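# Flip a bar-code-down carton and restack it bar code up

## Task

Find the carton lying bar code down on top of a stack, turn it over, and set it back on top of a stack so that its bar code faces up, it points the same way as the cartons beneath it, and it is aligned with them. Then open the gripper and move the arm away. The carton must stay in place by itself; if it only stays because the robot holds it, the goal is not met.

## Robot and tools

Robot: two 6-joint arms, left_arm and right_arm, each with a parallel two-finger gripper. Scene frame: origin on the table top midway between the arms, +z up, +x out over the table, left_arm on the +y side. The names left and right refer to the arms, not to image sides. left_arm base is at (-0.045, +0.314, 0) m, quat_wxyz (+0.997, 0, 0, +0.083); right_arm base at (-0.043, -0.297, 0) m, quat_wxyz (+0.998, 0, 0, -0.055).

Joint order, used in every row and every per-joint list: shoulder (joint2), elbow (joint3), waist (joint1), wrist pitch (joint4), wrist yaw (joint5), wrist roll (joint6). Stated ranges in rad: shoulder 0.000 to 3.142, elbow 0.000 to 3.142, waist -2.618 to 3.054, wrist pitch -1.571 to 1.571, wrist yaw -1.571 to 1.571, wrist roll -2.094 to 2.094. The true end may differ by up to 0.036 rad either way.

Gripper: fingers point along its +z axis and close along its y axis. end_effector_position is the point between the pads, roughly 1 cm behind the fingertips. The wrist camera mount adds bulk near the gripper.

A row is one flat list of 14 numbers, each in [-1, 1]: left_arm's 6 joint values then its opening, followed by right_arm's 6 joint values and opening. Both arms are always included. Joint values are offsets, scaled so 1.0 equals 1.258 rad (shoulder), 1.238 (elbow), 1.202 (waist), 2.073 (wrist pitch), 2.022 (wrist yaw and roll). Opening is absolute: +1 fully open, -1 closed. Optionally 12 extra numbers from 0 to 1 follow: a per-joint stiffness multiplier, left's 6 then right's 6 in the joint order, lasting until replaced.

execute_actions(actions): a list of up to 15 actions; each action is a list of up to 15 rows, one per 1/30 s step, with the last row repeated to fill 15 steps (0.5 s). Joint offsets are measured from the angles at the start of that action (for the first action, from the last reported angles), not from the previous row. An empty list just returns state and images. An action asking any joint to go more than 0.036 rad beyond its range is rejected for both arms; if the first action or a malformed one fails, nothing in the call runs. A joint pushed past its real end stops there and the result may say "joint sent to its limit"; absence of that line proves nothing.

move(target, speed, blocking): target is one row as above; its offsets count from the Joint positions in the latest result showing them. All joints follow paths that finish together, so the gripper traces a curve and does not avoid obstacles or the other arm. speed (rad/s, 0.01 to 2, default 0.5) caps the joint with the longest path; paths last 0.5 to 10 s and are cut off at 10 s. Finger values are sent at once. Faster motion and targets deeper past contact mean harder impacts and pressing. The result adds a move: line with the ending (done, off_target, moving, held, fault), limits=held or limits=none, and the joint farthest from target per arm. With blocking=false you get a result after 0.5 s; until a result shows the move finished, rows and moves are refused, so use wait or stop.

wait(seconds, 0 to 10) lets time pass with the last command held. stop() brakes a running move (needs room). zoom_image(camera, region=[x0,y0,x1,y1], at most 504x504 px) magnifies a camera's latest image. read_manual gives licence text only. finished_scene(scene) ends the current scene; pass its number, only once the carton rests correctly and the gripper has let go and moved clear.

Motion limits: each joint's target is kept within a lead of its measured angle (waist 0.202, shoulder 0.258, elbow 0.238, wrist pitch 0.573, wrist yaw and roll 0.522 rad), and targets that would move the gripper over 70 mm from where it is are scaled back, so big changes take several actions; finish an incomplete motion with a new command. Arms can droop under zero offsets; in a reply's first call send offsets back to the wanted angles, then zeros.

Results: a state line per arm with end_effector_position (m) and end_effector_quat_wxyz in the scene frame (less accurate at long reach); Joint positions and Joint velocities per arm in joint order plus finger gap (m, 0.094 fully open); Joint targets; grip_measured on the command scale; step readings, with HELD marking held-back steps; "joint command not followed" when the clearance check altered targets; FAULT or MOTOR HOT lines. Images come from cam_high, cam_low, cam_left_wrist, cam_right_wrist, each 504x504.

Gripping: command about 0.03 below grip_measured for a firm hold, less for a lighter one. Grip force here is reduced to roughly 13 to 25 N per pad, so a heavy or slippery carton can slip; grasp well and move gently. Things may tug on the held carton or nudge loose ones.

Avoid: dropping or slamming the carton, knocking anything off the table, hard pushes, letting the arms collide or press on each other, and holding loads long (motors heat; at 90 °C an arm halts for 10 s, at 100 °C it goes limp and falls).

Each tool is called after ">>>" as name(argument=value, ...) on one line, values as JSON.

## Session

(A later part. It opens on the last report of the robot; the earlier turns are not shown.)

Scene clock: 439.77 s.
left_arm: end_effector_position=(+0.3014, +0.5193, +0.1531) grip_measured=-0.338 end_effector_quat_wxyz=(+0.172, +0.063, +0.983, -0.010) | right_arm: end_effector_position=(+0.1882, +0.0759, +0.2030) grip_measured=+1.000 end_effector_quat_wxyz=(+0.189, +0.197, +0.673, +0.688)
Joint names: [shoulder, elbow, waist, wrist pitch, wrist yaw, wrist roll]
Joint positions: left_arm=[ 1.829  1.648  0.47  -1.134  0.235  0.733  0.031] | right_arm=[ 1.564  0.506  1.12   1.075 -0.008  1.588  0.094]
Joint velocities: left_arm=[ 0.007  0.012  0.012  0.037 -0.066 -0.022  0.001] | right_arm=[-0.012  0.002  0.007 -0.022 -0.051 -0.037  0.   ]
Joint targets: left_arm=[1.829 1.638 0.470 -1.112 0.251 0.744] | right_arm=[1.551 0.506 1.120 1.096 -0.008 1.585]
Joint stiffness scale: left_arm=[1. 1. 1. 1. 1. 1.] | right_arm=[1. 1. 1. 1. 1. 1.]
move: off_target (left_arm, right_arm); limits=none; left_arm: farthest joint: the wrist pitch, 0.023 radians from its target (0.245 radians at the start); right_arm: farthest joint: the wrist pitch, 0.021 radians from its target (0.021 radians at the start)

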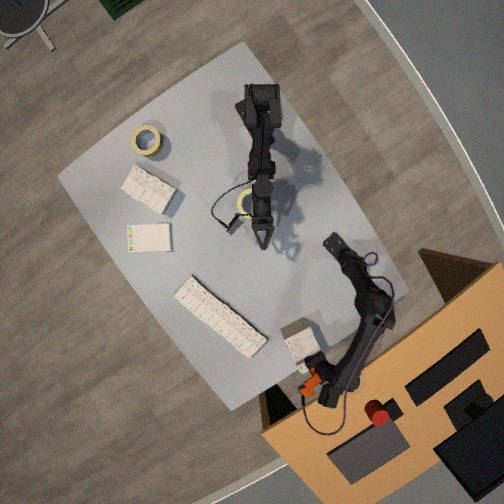

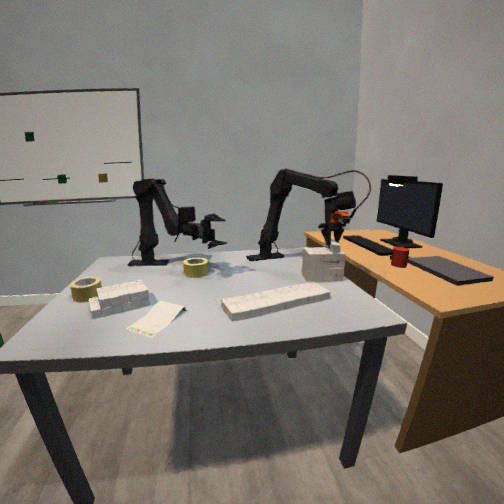

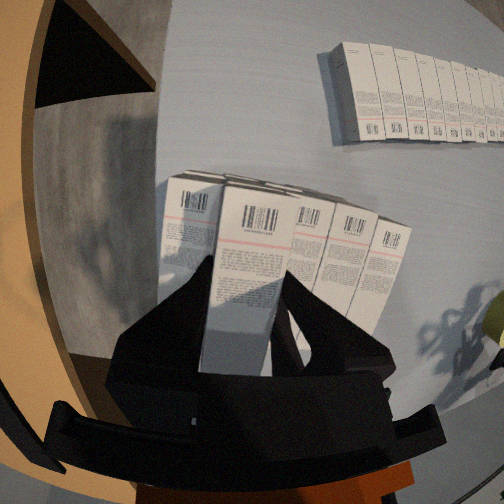

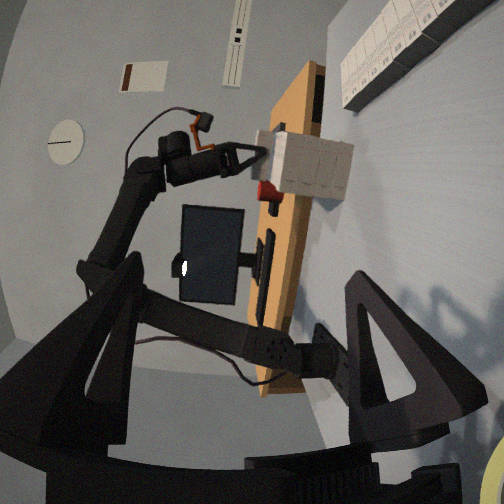

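>>> execute_actions(actions=[[[0,-0.010,-0.006,0.012,0.008,0.005,-0.375,-0.01,0,0,0.01,0,0,1],[0,-0.013,-0.006,0.014,0.008,0.005,-0.375,-0.01,0,0,0.01,0,0,1],[0,-0.016,-0.006,0.015,0.008,0.005,-0.375,-0.01,0,0,0.01,0,0,1],[0,-0.018,-0.006,0.017,0.008,0.005,-0.375,-0.01,0,0,0.01,0,0,1],[0,-0.021,-0.006,0.018,0.008,0.005,-0.375,-0.01,0,0,0.01,0,0,1],[0,-0.023,-0.006,0.020,0.008,0.005,-0.375,-0.01,0,0,0.01,0,0,1],[0,-0.026,-0.006,0.021,0.008,0.005,-0.375,-0.01,0,0,0.01,0,0,1],[0,-0.028,-0.006,0.023,0.008,0.005,-0.375,-0.01,0,0,0.01,0,0,1],[0,-0.030,-0.006,0.024,0.008,0.005,-0.375,-0.01,0,0,0.01,0,0,1],[0,-0.032,-0.006,0.025,0.008,0.005,-0.375,-0.01,0,0,0.01,0,0,1],[0,-0.034,-0.006,0.027,0.008,0.005,-0.375,-0.01,0,0,0.01,0,0,1],[0,-0.036,-0.006,0.028,0.008,0.005,-0.375,-0.01,0,0,0.01,0,0,1],[0,-0.037,-0.006,0.029,0.008,0.005,-0.375,-0.01,0,0,0.01,0,0,1],[0,-0.038,-0.006,0.029,0.008,0.005,-0.375,-0.01,0,0,0.01,0,0,1]]])

>>> wait(seconds=0.4)

>>> zoom_image(camera="cam_right_wrist", region=[200, 100, 360, 220])

Scene clock: 460.57 s.
left_arm: end_effector_position=(+0.3029, +0.5195, +0.1461) grip_measured=-0.338 end_effector_quat_wxyz=(+0.174, +0.064, +0.983, -0.010) | right_arm: end_effector_position=(+0.1882, +0.0759, +0.2030) grip_measured=+1.000 end_effector_quat_wxyz=(+0.188, +0.198, +0.672, +0.688)
Joint names: [shoulder, elbow, waist, wrist pitch, wrist yaw, wrist roll]
Joint positions: left_arm=[ 1.829  1.618  0.47  -1.1    0.239  0.733  0.031] | right_arm=[ 1.564  0.506  1.12   1.075 -0.008  1.59   0.094]
Joint velocities: left_arm=[ 0.007 -0.022 -0.022  0.022 -0.022 -0.007 -0.   ] | right_arm=[ 0.007 -0.017 -0.007  0.007  0.066 -0.037  0.   ]
Joint targets: left_arm=[1.829 1.601 0.463 -1.074 0.251 0.744] | right_arm=[1.551 0.506 1.120 1.096 -0.008 1.588]
Joint stiffness scale: left_arm=[1. 1. 1. 1. 1. 1.] | right_arm=[1. 1. 1. 1. 1. 1.]
Step readings (joint positions):
0: left_arm=[1.829 1.648 0.470 -1.134 0.235 0.733] | right_arm=[1.564 0.506 1.120 1.075 -0.008 1.588]
1: left_arm=[1.829 1.648 0.470 -1.133 0.235 0.733] | right_arm=[1.564 0.506 1.120 1.075 -0.008 1.588]
2: left_arm=[1.829 1.648 0.470 -1.133 0.235 0.733] | right_arm=[1.564 0.506 1.120 1.075 -0.008 1.588]
4: left_arm=[1.829 1.648 0.470 -1.129 0.235 0.733] | right_arm=[1.564 0.506 1.120 1.075 -0.008 1.589]
8: left_arm=[1.829 1.633 0.470 -1.117 0.235 0.733] | right_arm=[1.564 0.506 1.120 1.075 -0.008 1.589]
15: Joint positions above

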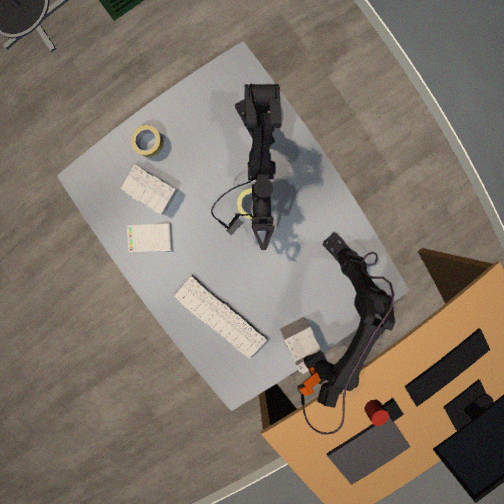

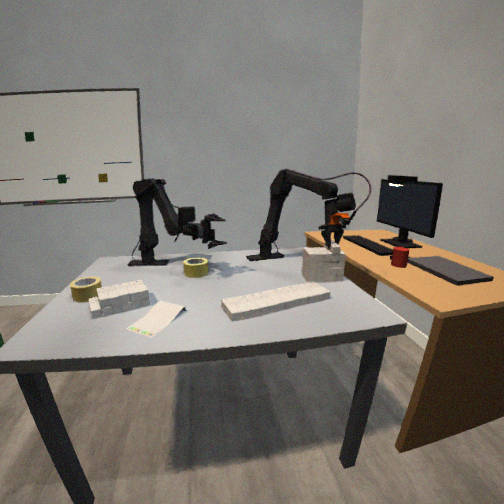

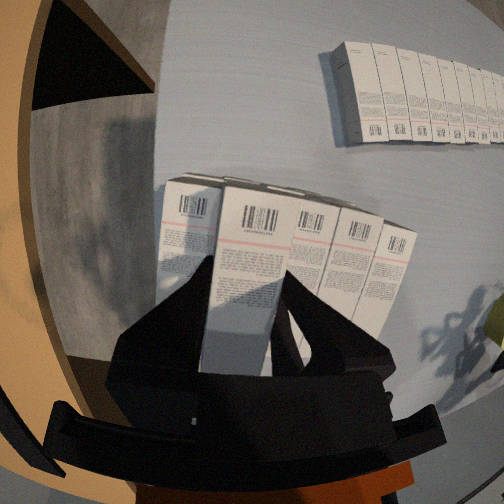

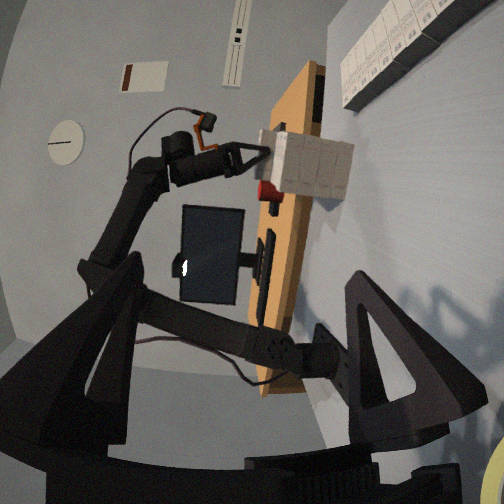

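Scene clock: 460.97 s.
left_arm: end_effector_position=(+0.3039, +0.5199, +0.1459) grip_measured=-0.338 end_effector_quat_wxyz=(+0.177, +0.064, +0.982, -0.009) | right_arm: end_effector_position=(+0.1882, +0.0759, +0.2030) grip_measured=+1.000 end_effector_quat_wxyz=(+0.188, +0.198, +0.672, +0.688)
Joint names: [shoulder, elbow, waist, wrist pitch, wrist yaw, wrist roll]
Joint positions: left_arm=[ 1.829  1.616  0.47  -1.094  0.241  0.733  0.031] | right_arm=[ 1.564  0.506  1.12   1.075 -0.008  1.59   0.094]
Joint velocities: left_arm=[ 0.012 -0.002  0.012  0.022  0.051  0.007 -0.   ] | right_arm=[ 0.012 -0.002  0.007  0.022  0.007 -0.051  0.   ]
Joint targets: left_arm=[1.829 1.601 0.463 -1.074 0.251 0.744] | right_arm=[1.551 0.506 1.120 1.096 -0.008 1.588]
Joint stiffness scale: left_arm=[1. 1. 1. 1. 1. 1.] | right_arm=[1. 1. 1. 1. 1. 1.]
wait: 0.40 s; at rest by 0.33 s

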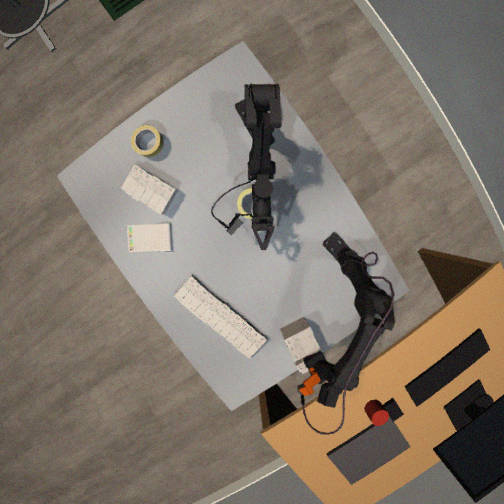

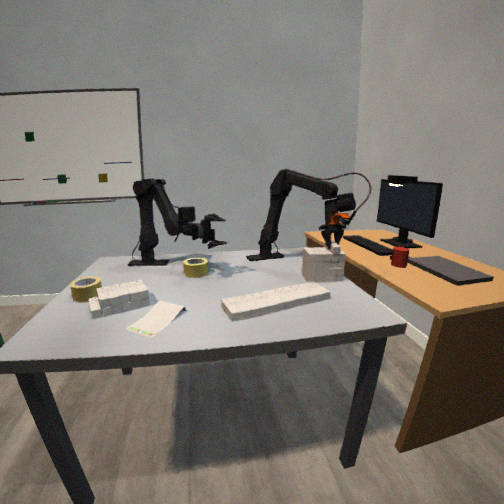

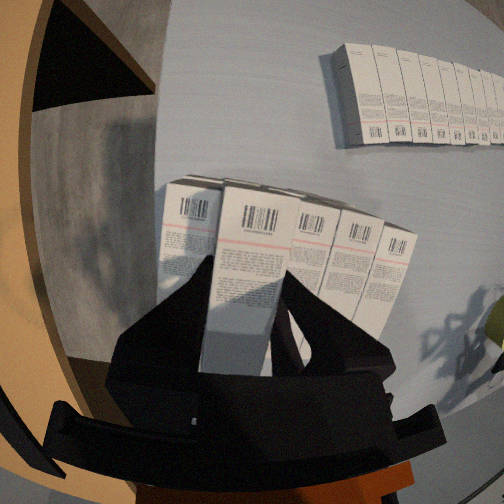

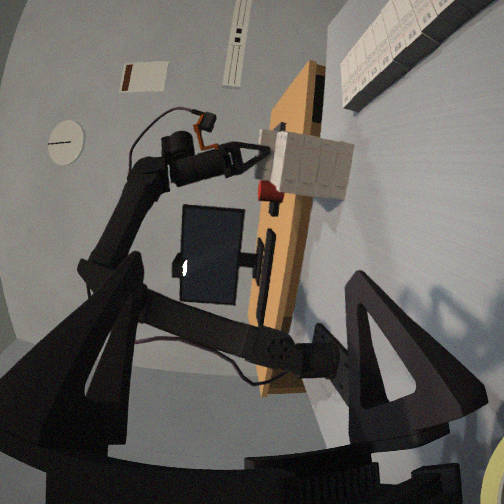

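Region (200, 100, 360, 220) of cam_right_wrist's 504x504 image, scaled by 3.150, with more detail than that image has; it fills the top 378 rows of this view, and the rest is white.

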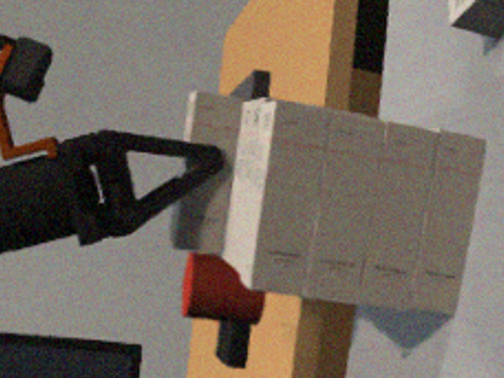

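>>> execute_actions(actions=[[[0,-0.005,0,0.005,0,0,-0.34,-0.01,0,0,0.01,0,0,1],[0,-0.005,0,0.005,0,0,-0.32,-0.01,0,0,0.01,0,0,1],[0,-0.005,0,0.005,0,0,-0.30,-0.01,0,0,0.01,0,0,1],[0,-0.005,0,0.005,0,0,-0.27,-0.01,0,0,0.01,0,0,1],[0,-0.005,0,0.005,0,0,-0.22,-0.01,0,0,0.01,0,0,1],[0,-0.005,0,0.005,0,0,-0.15,-0.01,0,0,0.01,0,0,1],[0,-0.005,0,0.005,0,0,-0.05,-0.01,0,0,0.01,0,0,1],[0,-0.005,0,0.005,0,0,0.1,-0.01,0,0,0.01,0,0,1],[0,-0.005,0,0.005,0,0,0.3,-0.01,0,0,0.01,0,0,1],[0,-0.005,0,0.005,0,0,0.5,-0.01,0,0,0.01,0,0,1]]])

>>> move(target=[0.0,0.3,0,-0.15,0,0,0.5, -0.01,0,0,0.01,0,0,1], speed=0.5)

>>> zoom_image(camera="cam_left_wrist", region=[130, 130, 430, 380])

>>> zoom_image(camera="cam_low", region=[290, 220, 360, 290])

Scene clock: 470.03 s.
left_arm: end_effector_position=(+0.3040, +0.5199, +0.1460) grip_measured=+0.498 end_effector_quat_wxyz=(+0.177, +0.064, +0.982, -0.009) | right_arm: end_effector_position=(+0.1882, +0.0759, +0.2030) grip_measured=+1.000 end_effector_quat_wxyz=(+0.187, +0.198, +0.672, +0.688)
Joint names: [shoulder, elbow, waist, wrist pitch, wrist yaw, wrist roll]
Joint positions: left_arm=[ 1.829  1.616  0.47  -1.093  0.241  0.733  0.07 ] | right_arm=[ 1.564  0.506  1.12   1.075 -0.008  1.592  0.094]
Joint velocities: left_arm=[-0.007  0.007 -0.012 -0.081  0.037 -0.081 -0.001] | right_arm=[ 0.012  0.007 -0.002 -0.037 -0.007 -0.081  0.   ]
Joint targets: left_arm=[1.829 1.610 0.470 -1.083 0.241 0.733] | right_arm=[1.551 0.506 1.120 1.096 -0.008 1.590]
Joint stiffness scale: left_arm=[1. 1. 1. 1. 1. 1.] | right_arm=[1. 1. 1. 1. 1. 1.]
Step readings (joint positions):
0: left_arm=[1.829 1.616 0.470 -1.093 0.241 0.733] | right_arm=[1.564 0.506 1.120 1.075 -0.008 1.590]
1: left_arm=[1.829 1.616 0.470 -1.093 0.241 0.733] | right_arm=[1.564 0.506 1.120 1.075 -0.008 1.590]
2: left_arm=[1.829 1.616 0.470 -1.093 0.241 0.733] | right_arm=[1.564 0.506 1.120 1.075 -0.008 1.591]
4: left_arm=[1.829 1.616 0.470 -1.093 0.241 0.733] | right_arm=[1.564 0.506 1.120 1.075 -0.008 1.591]
8: left_arm=[1.829 1.616 0.470 -1.093 0.241 0.733] | right_arm=[1.564 0.506 1.120 1.075 -0.008 1.592]
15: Joint positions above

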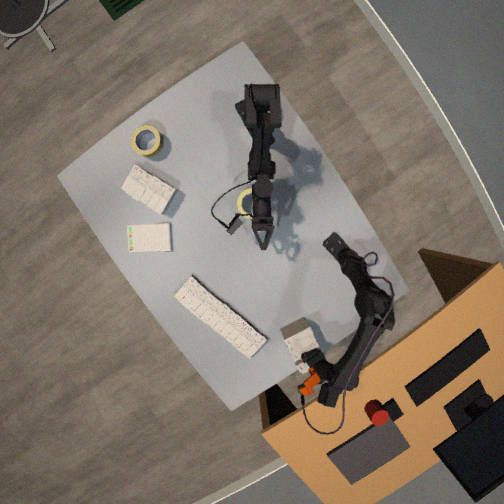

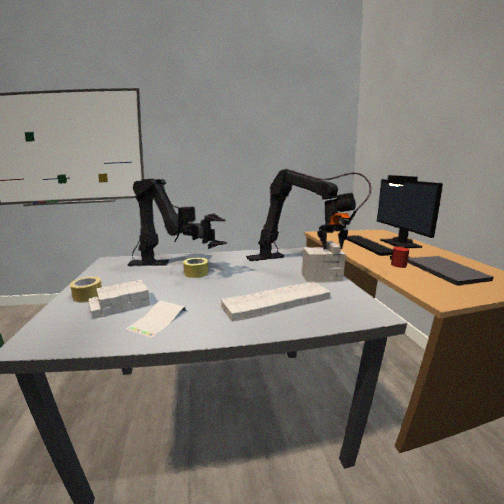

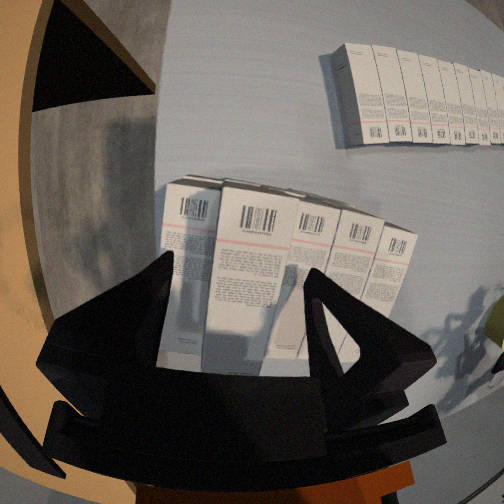

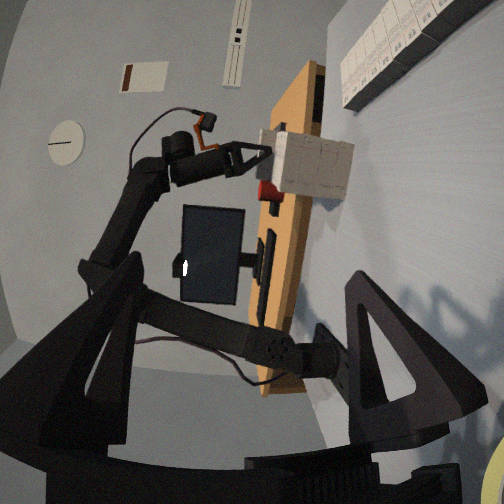

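Scene clock: 471.53 s.
left_arm: end_effector_position=(+0.2991, +0.5163, +0.2316) grip_measured=+0.498 end_effector_quat_wxyz=(+0.193, +0.066, +0.979, +0.004) | right_arm: end_effector_position=(+0.1882, +0.0759, +0.2030) grip_measured=+1.000 end_effector_quat_wxyz=(+0.187, +0.199, +0.672, +0.688)
Joint names: [shoulder, elbow, waist, wrist pitch, wrist yaw, wrist roll]
Joint positions: left_arm=[ 1.831  1.955  0.47  -1.388  0.241  0.733  0.07 ] | right_arm=[ 1.564  0.506  1.12   1.075 -0.008  1.594  0.094]
Joint velocities: left_arm=[ 0.012 -0.022 -0.007  0.007 -0.007  0.007  0.   ] | right_arm=[-0.012 -0.002 -0.007  0.081 -0.11  -0.037  0.   ]
Joint targets: left_arm=[1.828 1.987 0.470 -1.404 0.241 0.733] | right_arm=[1.551 0.506 1.120 1.096 -0.008 1.592]
Joint stiffness scale: left_arm=[1. 1. 1. 1. 1. 1.] | right_arm=[1. 1. 1. 1. 1. 1.]
move: off_target (left_arm, right_arm); limits=none; left_arm: farthest joint: the elbow, 0.032 radians from its target (0.371 radians at the start); right_arm: farthest joint: the wrist pitch, 0.021 radians from its target (0.021 radians at the start)

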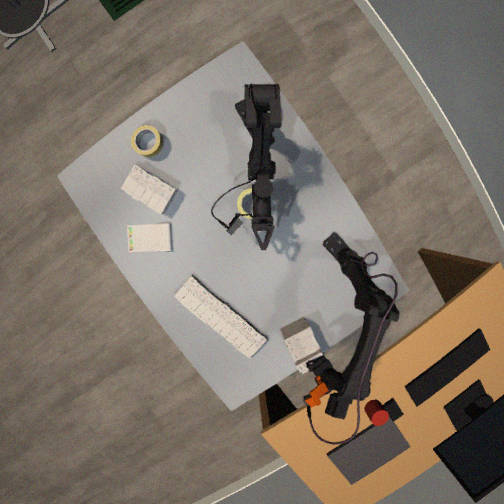

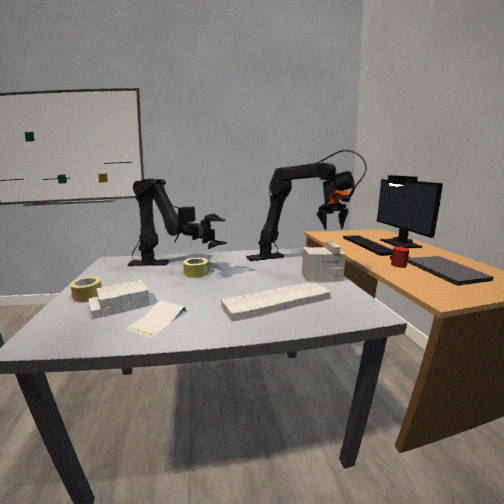

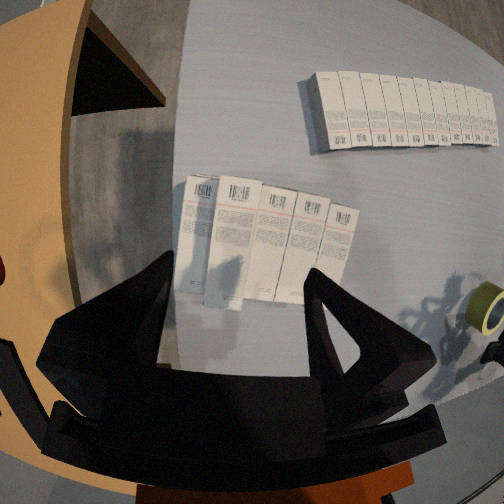

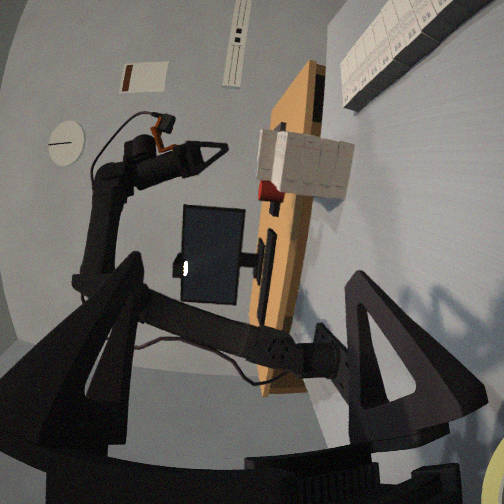

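Region (130, 130, 430, 380) of cam_left_wrist's 504x504 image, scaled by 1.680, with more detail than that image has.

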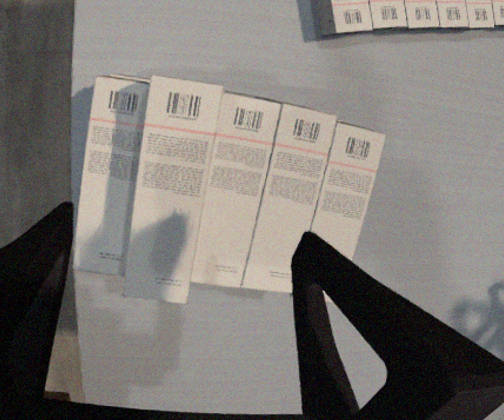

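Region (290, 220, 360, 290) of cam_low's 504x504 image, scaled by 7.200, with more detail than that image has.

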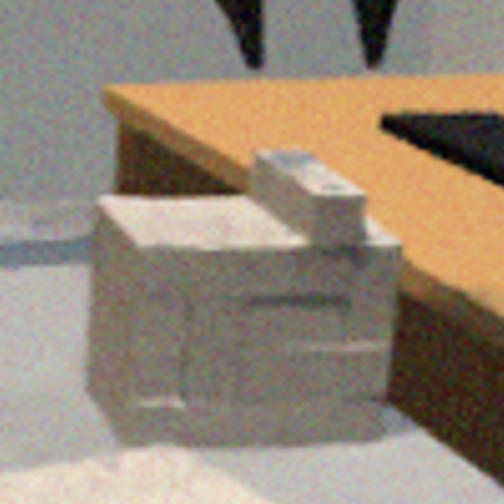

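>>> move(target=[-0.003,-0.272,-0.0133,0.142,0.004,0.004,0.3, -0.01,0,0,0.01,0,0,1], speed=0.4)

Scene clock: 490.50 s.
left_arm: end_effector_position=(+0.3025, +0.5189, +0.1477) grip_measured=+0.302 end_effector_quat_wxyz=(+0.173, +0.063, +0.983, -0.012) | right_arm: end_effector_position=(+0.1882, +0.0759, +0.2030) grip_measured=+1.000 end_effector_quat_wxyz=(+0.186, +0.200, +0.672, +0.689)
Joint names: [shoulder, elbow, waist, wrist pitch, wrist yaw, wrist roll]
Joint positions: left_arm=[ 1.831  1.628  0.47  -1.113  0.241  0.733  0.061] | right_arm=[ 1.564  0.506  1.12   1.075 -0.008  1.597  0.094]
Joint velocities: left_arm=[ 0.002 -0.002 -0.002  0.051  0.007  0.022 -0.001] | right_arm=[-0.002  0.007 -0.027 -0.037 -0.066  0.007  0.   ]
Joint targets: left_arm=[1.827 1.618 0.454 -1.093 0.249 0.742] | right_arm=[1.551 0.506 1.120 1.096 -0.008 1.594]
Joint stiffness scale: left_arm=[1. 1. 1. 1. 1. 1.] | right_arm=[1. 1. 1. 1. 1. 1.]
move: off_target (right_arm); limits=none; left_arm: farthest joint: the wrist pitch, 0.019 radians from its target (0.295 radians at the start); right_arm: farthest joint: the wrist pitch, 0.021 radians from its target (0.021 radians at the start)

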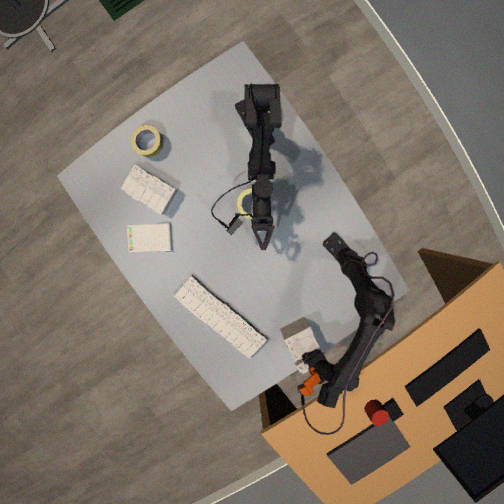

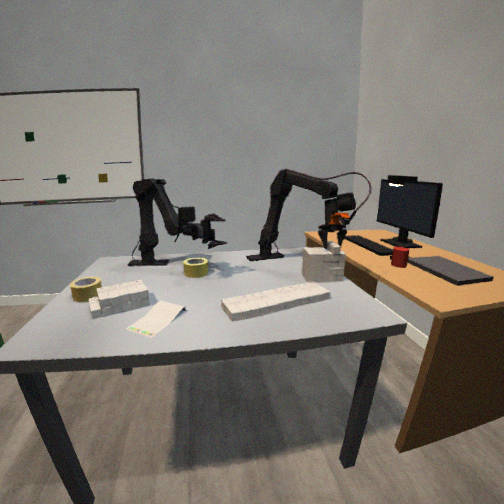

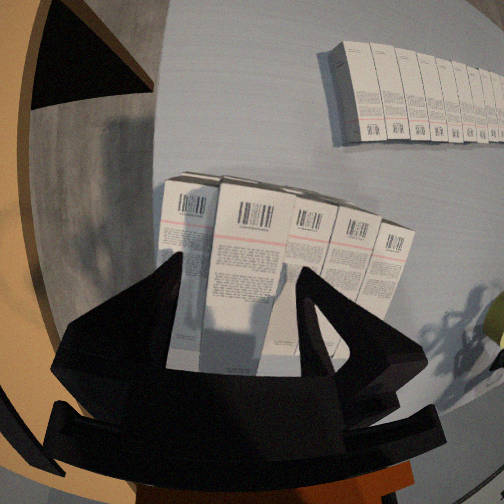

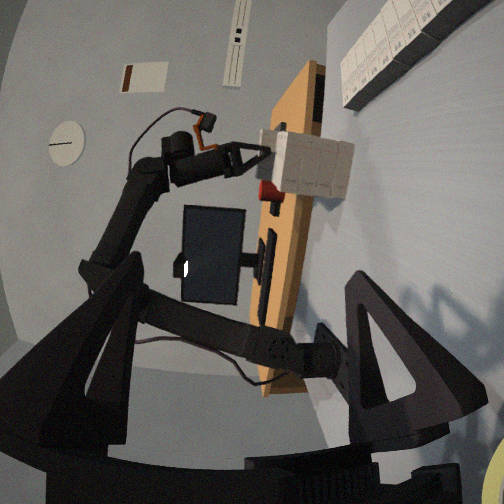

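>>> execute_actions(actions=[[[-0.003,-0.004,-0.015,0.005,0,0,0.2,-0.01,0,0,0.01,0,0,1],[-0.003,-0.004,-0.017,0.005,0,0,0.1,-0.01,0,0,0.01,0,0,1],[-0.003,-0.004,-0.019,0.005,0,0,0.0,-0.01,0,0,0.01,0,0,1],[-0.003,-0.004,-0.021,0.005,0,0,0.0,-0.01,0,0,0.01,0,0,1],[-0.003,-0.004,-0.021,0.005,0,0,0.0,-0.01,0,0,0.01,0,0,1],[-0.003,-0.004,-0.021,0.005,0,0,0.0,-0.01,0,0,0.01,0,0,1],[-0.003,-0.004,-0.015,0.005,0,0,0.0,-0.01,0,0,0.01,0,0,1]]])

Scene clock: 498.50 s.
left_arm: end_effector_position=(+0.3053, +0.5142, +0.1477) grip_measured=+0.002 end_effector_quat_wxyz=(+0.173, +0.070, +0.982, -0.013) | right_arm: end_effector_position=(+0.1882, +0.0759, +0.2030) grip_measured=+1.000 end_effector_quat_wxyz=(+0.185, +0.201, +0.672, +0.689)
Joint names: [shoulder, elbow, waist, wrist pitch, wrist yaw, wrist roll]
Joint positions: left_arm=[ 1.831  1.628  0.457 -1.113  0.241  0.733  0.047] | right_arm=[ 1.564  0.506  1.12   1.075 -0.008  1.599  0.094]
Joint velocities: left_arm=[-0.012  0.002 -0.002 -0.007  0.022 -0.037  0.   ] | right_arm=[-0.022 -0.002 -0.012  0.022 -0.022 -0.037  0.   ]
Joint targets: left_arm=[1.827 1.623 0.452 -1.103 0.241 0.733] | right_arm=[1.551 0.506 1.120 1.096 -0.008 1.596]
Joint stiffness scale: left_arm=[1. 1. 1. 1. 1. 1.] | right_arm=[1. 1. 1. 1. 1. 1.]
Step readings (joint positions):
0: left_arm=[1.831 1.628 0.470 -1.113 0.241 0.733] | right_arm=[1.564 0.506 1.120 1.075 -0.008 1.597]
1: left_arm=[1.831 1.628 0.470 -1.113 0.241 0.733] | right_arm=[1.564 0.506 1.120 1.075 -0.008 1.597]
2: left_arm=[1.831 1.628 0.469 -1.113 0.241 0.733] | right_arm=[1.564 0.506 1.120 1.075 -0.008 1.597]
4: left_arm=[1.831 1.628 0.464 -1.113 0.241 0.733] | right_arm=[1.564 0.506 1.120 1.075 -0.008 1.598]
8: left_arm=[1.831 1.628 0.457 -1.113 0.241 0.733] | right_arm=[1.564 0.506 1.120 1.075 -0.008 1.599]
15: Joint positions above

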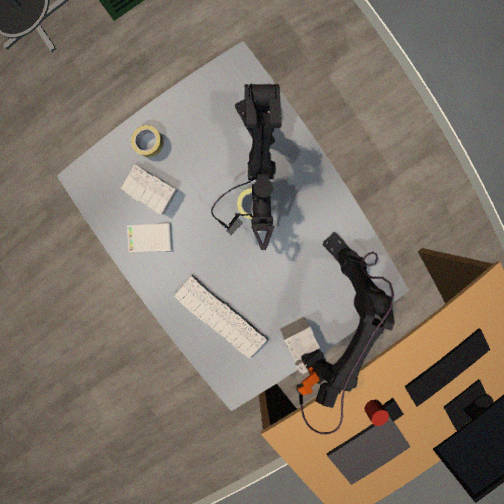

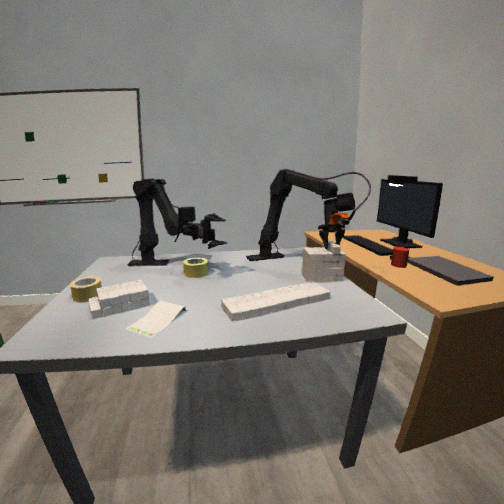

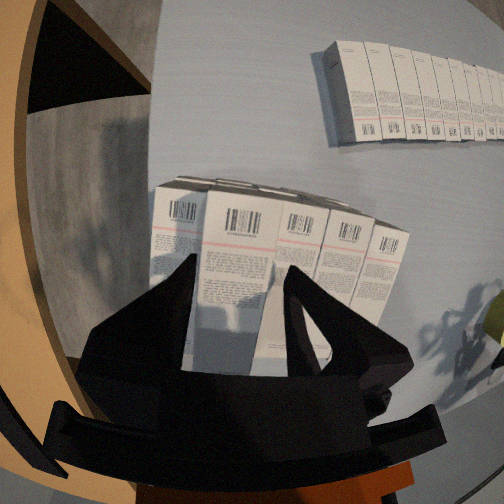

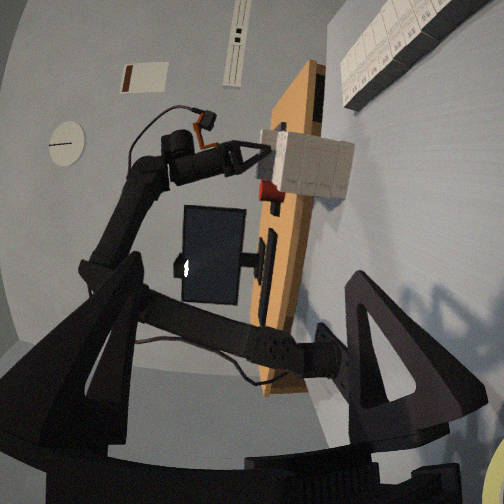

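>>> execute_actions(actions=[[[-0.003,-0.004,0.018,0.005,0,0,0.0,-0.01,0,0,0.01,0,0,1],[-0.003,-0.004,0.018,0.005,0,0,0.0,-0.01,0,0,0.01,0,0,1],[-0.003,-0.004,0.012,0.005,0,0,0.0,-0.01,0,0,0.01,0,0,1],[-0.003,-0.004,0.010,0.005,0,0,0.0,-0.01,0,0,0.01,0,0,1]]])

Scene clock: 506.63 s.
left_arm: end_effector_position=(+0.3043, +0.5160, +0.1477) grip_measured=+0.002 end_effector_quat_wxyz=(+0.173, +0.068, +0.982, -0.013) | right_arm: end_effector_position=(+0.1882, +0.0759, +0.2030) grip_measured=+1.000 end_effector_quat_wxyz=(+0.184, +0.201, +0.671, +0.689)
Joint names: [shoulder, elbow, waist, wrist pitch, wrist yaw, wrist roll]
Joint positions: left_arm=[ 1.831  1.628  0.462 -1.113  0.241  0.733  0.047] | right_arm=[ 1.564  0.506  1.12   1.075 -0.008  1.601  0.094]
Joint velocities: left_arm=[ 0.012 -0.002  0.002  0.037 -0.037  0.007  0.001] | right_arm=[-0.037 -0.002  0.012  0.007 -0.007 -0.022  0.   ]
Joint targets: left_arm=[1.827 1.623 0.469 -1.102 0.241 0.733] | right_arm=[1.551 0.506 1.120 1.096 -0.008 1.599]
Joint stiffness scale: left_arm=[1. 1. 1. 1. 1. 1.] | right_arm=[1. 1. 1. 1. 1. 1.]
Step readings (joint positions):
0: left_arm=[1.831 1.628 0.457 -1.113 0.241 0.733] | right_arm=[1.564 0.506 1.120 1.075 -0.008 1.599]
1: left_arm=[1.831 1.628 0.457 -1.113 0.241 0.733] | right_arm=[1.564 0.506 1.120 1.075 -0.008 1.599]
2: left_arm=[1.831 1.628 0.459 -1.113 0.241 0.733] | right_arm=[1.564 0.506 1.120 1.075 -0.008 1.599]
4: left_arm=[1.831 1.628 0.462 -1.113 0.241 0.733] | right_arm=[1.564 0.506 1.120 1.075 -0.008 1.600]
8: left_arm=[1.831 1.628 0.462 -1.113 0.241 0.733] | right_arm=[1.564 0.506 1.120 1.075 -0.008 1.601]
15: Joint positions above

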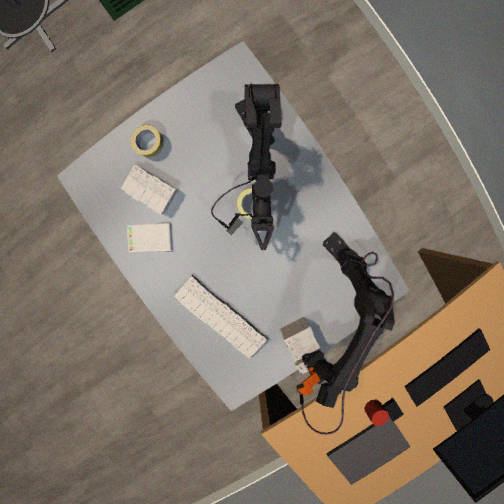

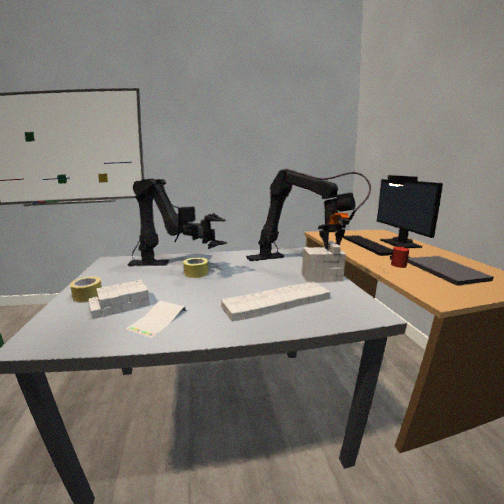

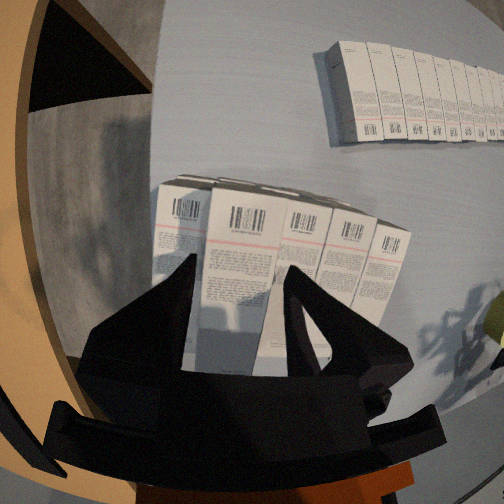

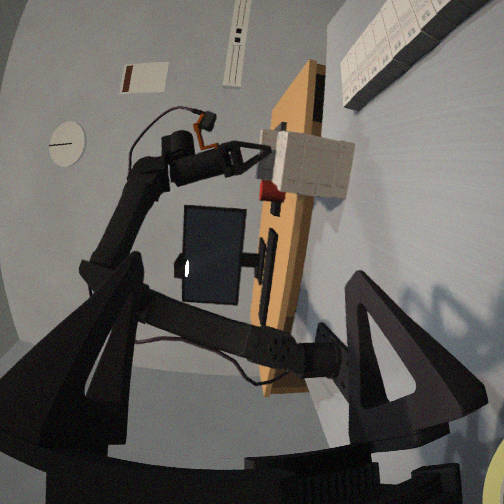

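>>> execute_actions(actions=[])

Scene clock: 528.83 s.
left_arm: end_effector_position=(+0.3043, +0.5160, +0.1477) grip_measured=+0.002 end_effector_quat_wxyz=(+0.173, +0.068, +0.982, -0.013) | right_arm: end_effector_position=(+0.1882, +0.0759, +0.2030) grip_measured=+1.000 end_effector_quat_wxyz=(+0.184, +0.201, +0.671, +0.689)
Joint names: [shoulder, elbow, waist, wrist pitch, wrist yaw, wrist roll]
Joint positions: left_arm=[ 1.831  1.628  0.462 -1.113  0.241  0.733  0.047] | right_arm=[ 1.564  0.506  1.12   1.075 -0.008  1.601  0.094]
Joint velocities: left_arm=[ 0.022 -0.002 -0.002  0.095  0.051  0.022  0.   ] | right_arm=[-0.017 -0.007 -0.012 -0.007 -0.022 -0.022  0.   ]
Joint targets: left_arm=[1.827 1.623 0.469 -1.102 0.241 0.733] | right_arm=[1.551 0.506 1.120 1.096 -0.008 1.599]
Joint stiffness scale: left_arm=[1. 1. 1. 1. 1. 1.] | right_arm=[1. 1. 1. 1. 1. 1.]

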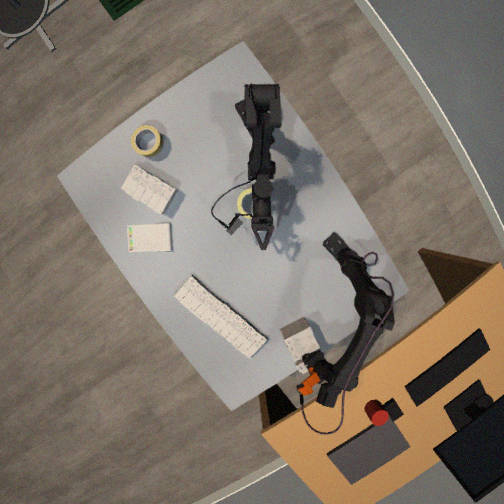

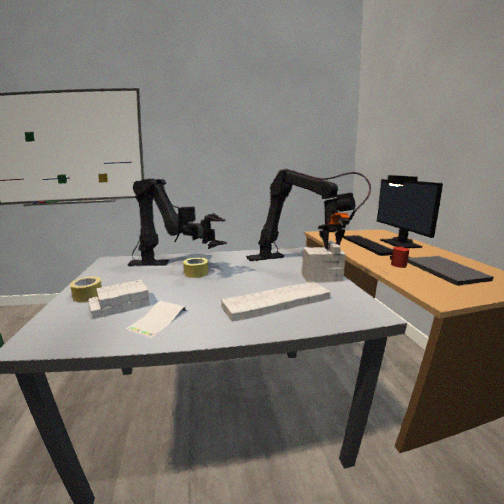

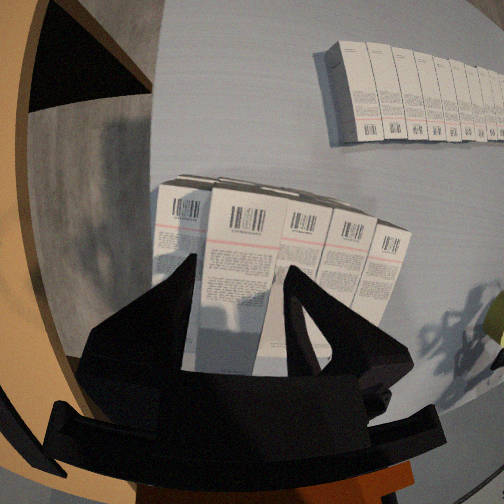

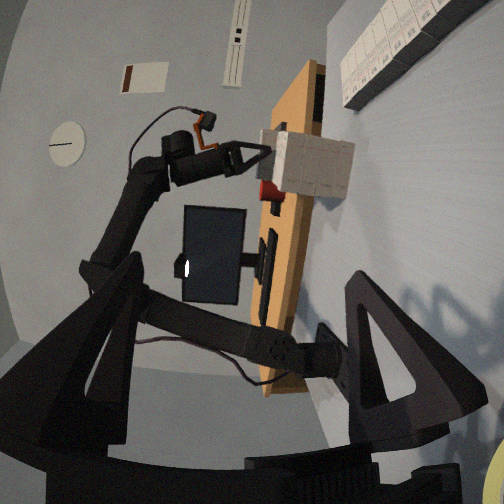

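>>> execute_actions(actions=[[[-0.003,-0.004,0.005,0.005,0,0,-0.05,-0.01,0,0,0.01,0,0,1],[-0.003,-0.004,0.005,0.005,0,0,-0.08,-0.01,0,0,0.01,0,0,1],[-0.003,-0.004,0.005,0.005,0,0,-0.11,-0.01,0,0,0.01,0,0,1],[-0.003,-0.004,0.005,0.005,0,0,-0.14,-0.01,0,0,0.01,0,0,1],[-0.003,-0.004,0.005,0.005,0,0,-0.17,-0.01,0,0,0.01,0,0,1],[-0.003,-0.004,0.005,0.005,0,0,-0.19,-0.01,0,0,0.01,0,0,1],[-0.003,-0.004,0.005,0.005,0,0,-0.21,-0.01,0,0,0.01,0,0,1],[-0.003,-0.004,0.005,0.005,0,0,-0.23,-0.01,0,0,0.01,0,0,1],[-0.003,-0.004,0.005,0.005,0,0,-0.25,-0.01,0,0,0.01,0,0,1],[-0.003,-0.004,0.005,0.005,0,0,-0.27,-0.01,0,0,0.01,0,0,1],[-0.003,-0.004,0.005,0.005,0,0,-0.29,-0.01,0,0,0.01,0,0,1],[-0.003,-0.004,0.005,0.005,0,0,-0.31,-0.01,0,0,0.01,0,0,1],[-0.003,-0.004,0.005,0.005,0,0,-0.33,-0.01,0,0,0.01,0,0,1],[-0.003,-0.004,0.005,0.005,0,0,-0.35,-0.01,0,0,0.01,0,0,1],[-0.003,-0.004,0.005,0.005,0,0,-0.36,-0.01,0,0,0.01,0,0,1]],[[-0.003,-0.004,0.005,0.005,0,0,-0.36,-0.01,0,0,0.01,0,0,1]]])

Scene clock: 541.20 s.
left_arm: end_effector_position=(+0.3043, +0.5160, +0.1477) grip_measured=-0.339 end_effector_quat_wxyz=(+0.173, +0.068, +0.982, -0.013) | right_arm: end_effector_position=(+0.1882, +0.0759, +0.2030) grip_measured=+1.000 end_effector_quat_wxyz=(+0.183, +0.203, +0.671, +0.689)
Joint names: [shoulder, elbow, waist, wrist pitch, wrist yaw, wrist roll]
Joint positions: left_arm=[ 1.831  1.628  0.462 -1.113  0.241  0.733  0.031] | right_arm=[ 1.564  0.506  1.12   1.075 -0.008  1.605  0.094]
Joint velocities: left_arm=[ 0.002 -0.002  0.007 -0.037 -0.022  0.081  0.   ] | right_arm=[-0.002  0.002 -0.007  0.007  0.037  0.022  0.   ]
Joint targets: left_arm=[1.827 1.623 0.468 -1.102 0.241 0.733] | right_arm=[1.551 0.506 1.120 1.096 -0.008 1.603]
Joint stiffness scale: left_arm=[1. 1. 1. 1. 1. 1.] | right_arm=[1. 1. 1. 1. 1. 1.]
Step readings (joint positions; steps 1 to 15: 1st action; 16 to 30: 2nd action):
0: left_arm=[1.831 1.628 0.462 -1.113 0.241 0.733] | right_arm=[1.564 0.506 1.120 1.075 -0.008 1.601]
1: left_arm=[1.831 1.628 0.462 -1.113 0.241 0.733] | right_arm=[1.564 0.506 1.120 1.075 -0.008 1.601]
2: left_arm=[1.831 1.628 0.462 -1.113 0.241 0.733] | right_arm=[1.564 0.506 1.120 1.075 -0.008 1.602]
4: left_arm=[1.831 1.628 0.462 -1.113 0.241 0.733] | right_arm=[1.564 0.506 1.120 1.075 -0.008 1.602]
8: left_arm=[1.831 1.628 0.462 -1.113 0.241 0.733] | right_arm=[1.564 0.506 1.120 1.075 -0.008 1.603]
15: left_arm=[1.831 1.628 0.462 -1.113 0.241 0.733] | right_arm=[1.564 0.506 1.120 1.075 -0.008 1.603]
16: left_arm=[1.831 1.628 0.462 -1.113 0.241 0.733] | right_arm=[1.564 0.506 1.120 1.075 -0.008 1.604]
17: left_arm=[1.831 1.628 0.462 -1.113 0.241 0.733] | right_arm=[1.564 0.506 1.120 1.075 -0.008 1.604]
19: left_arm=[1.831 1.628 0.462 -1.113 0.241 0.733] | right_arm=[1.564 0.506 1.120 1.075 -0.008 1.604]
23: left_arm=[1.831 1.628 0.462 -1.113 0.241 0.733] | right_arm=[1.564 0.506 1.120 1.075 -0.008 1.605]
30: Joint positions above

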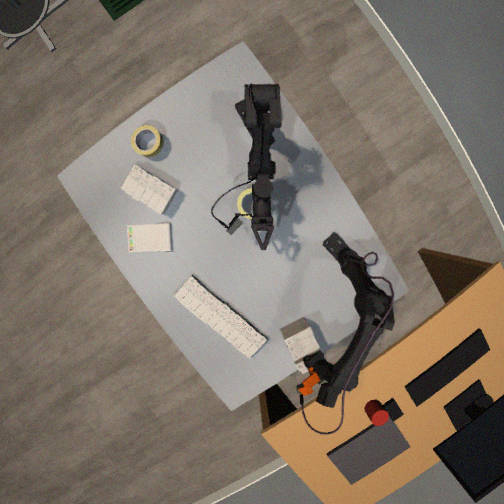

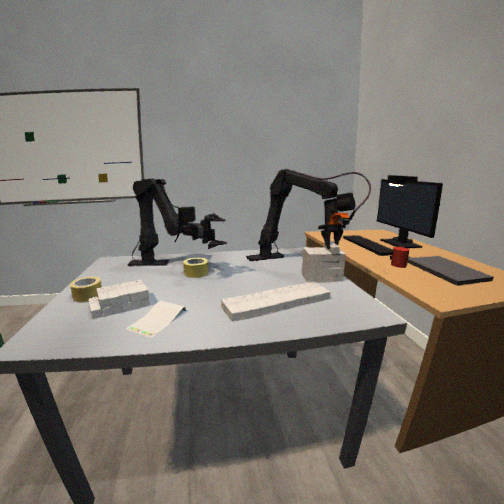

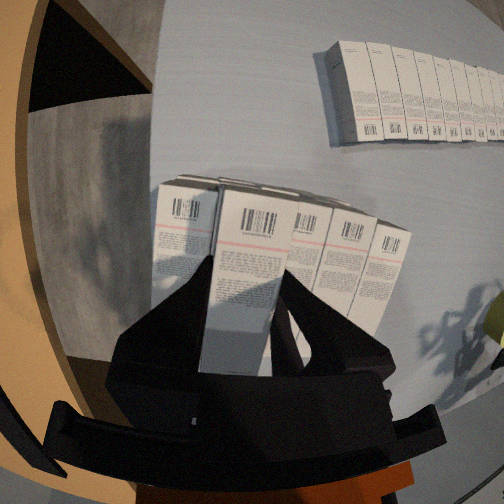

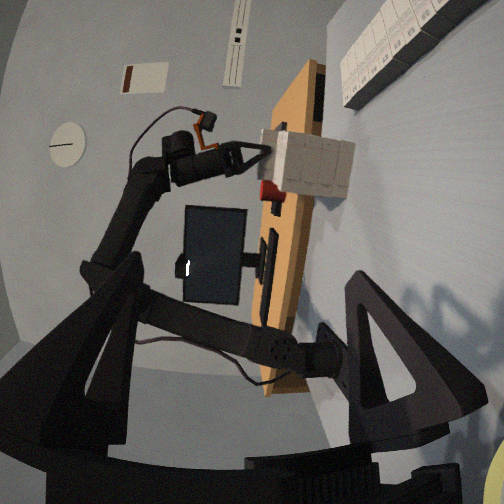

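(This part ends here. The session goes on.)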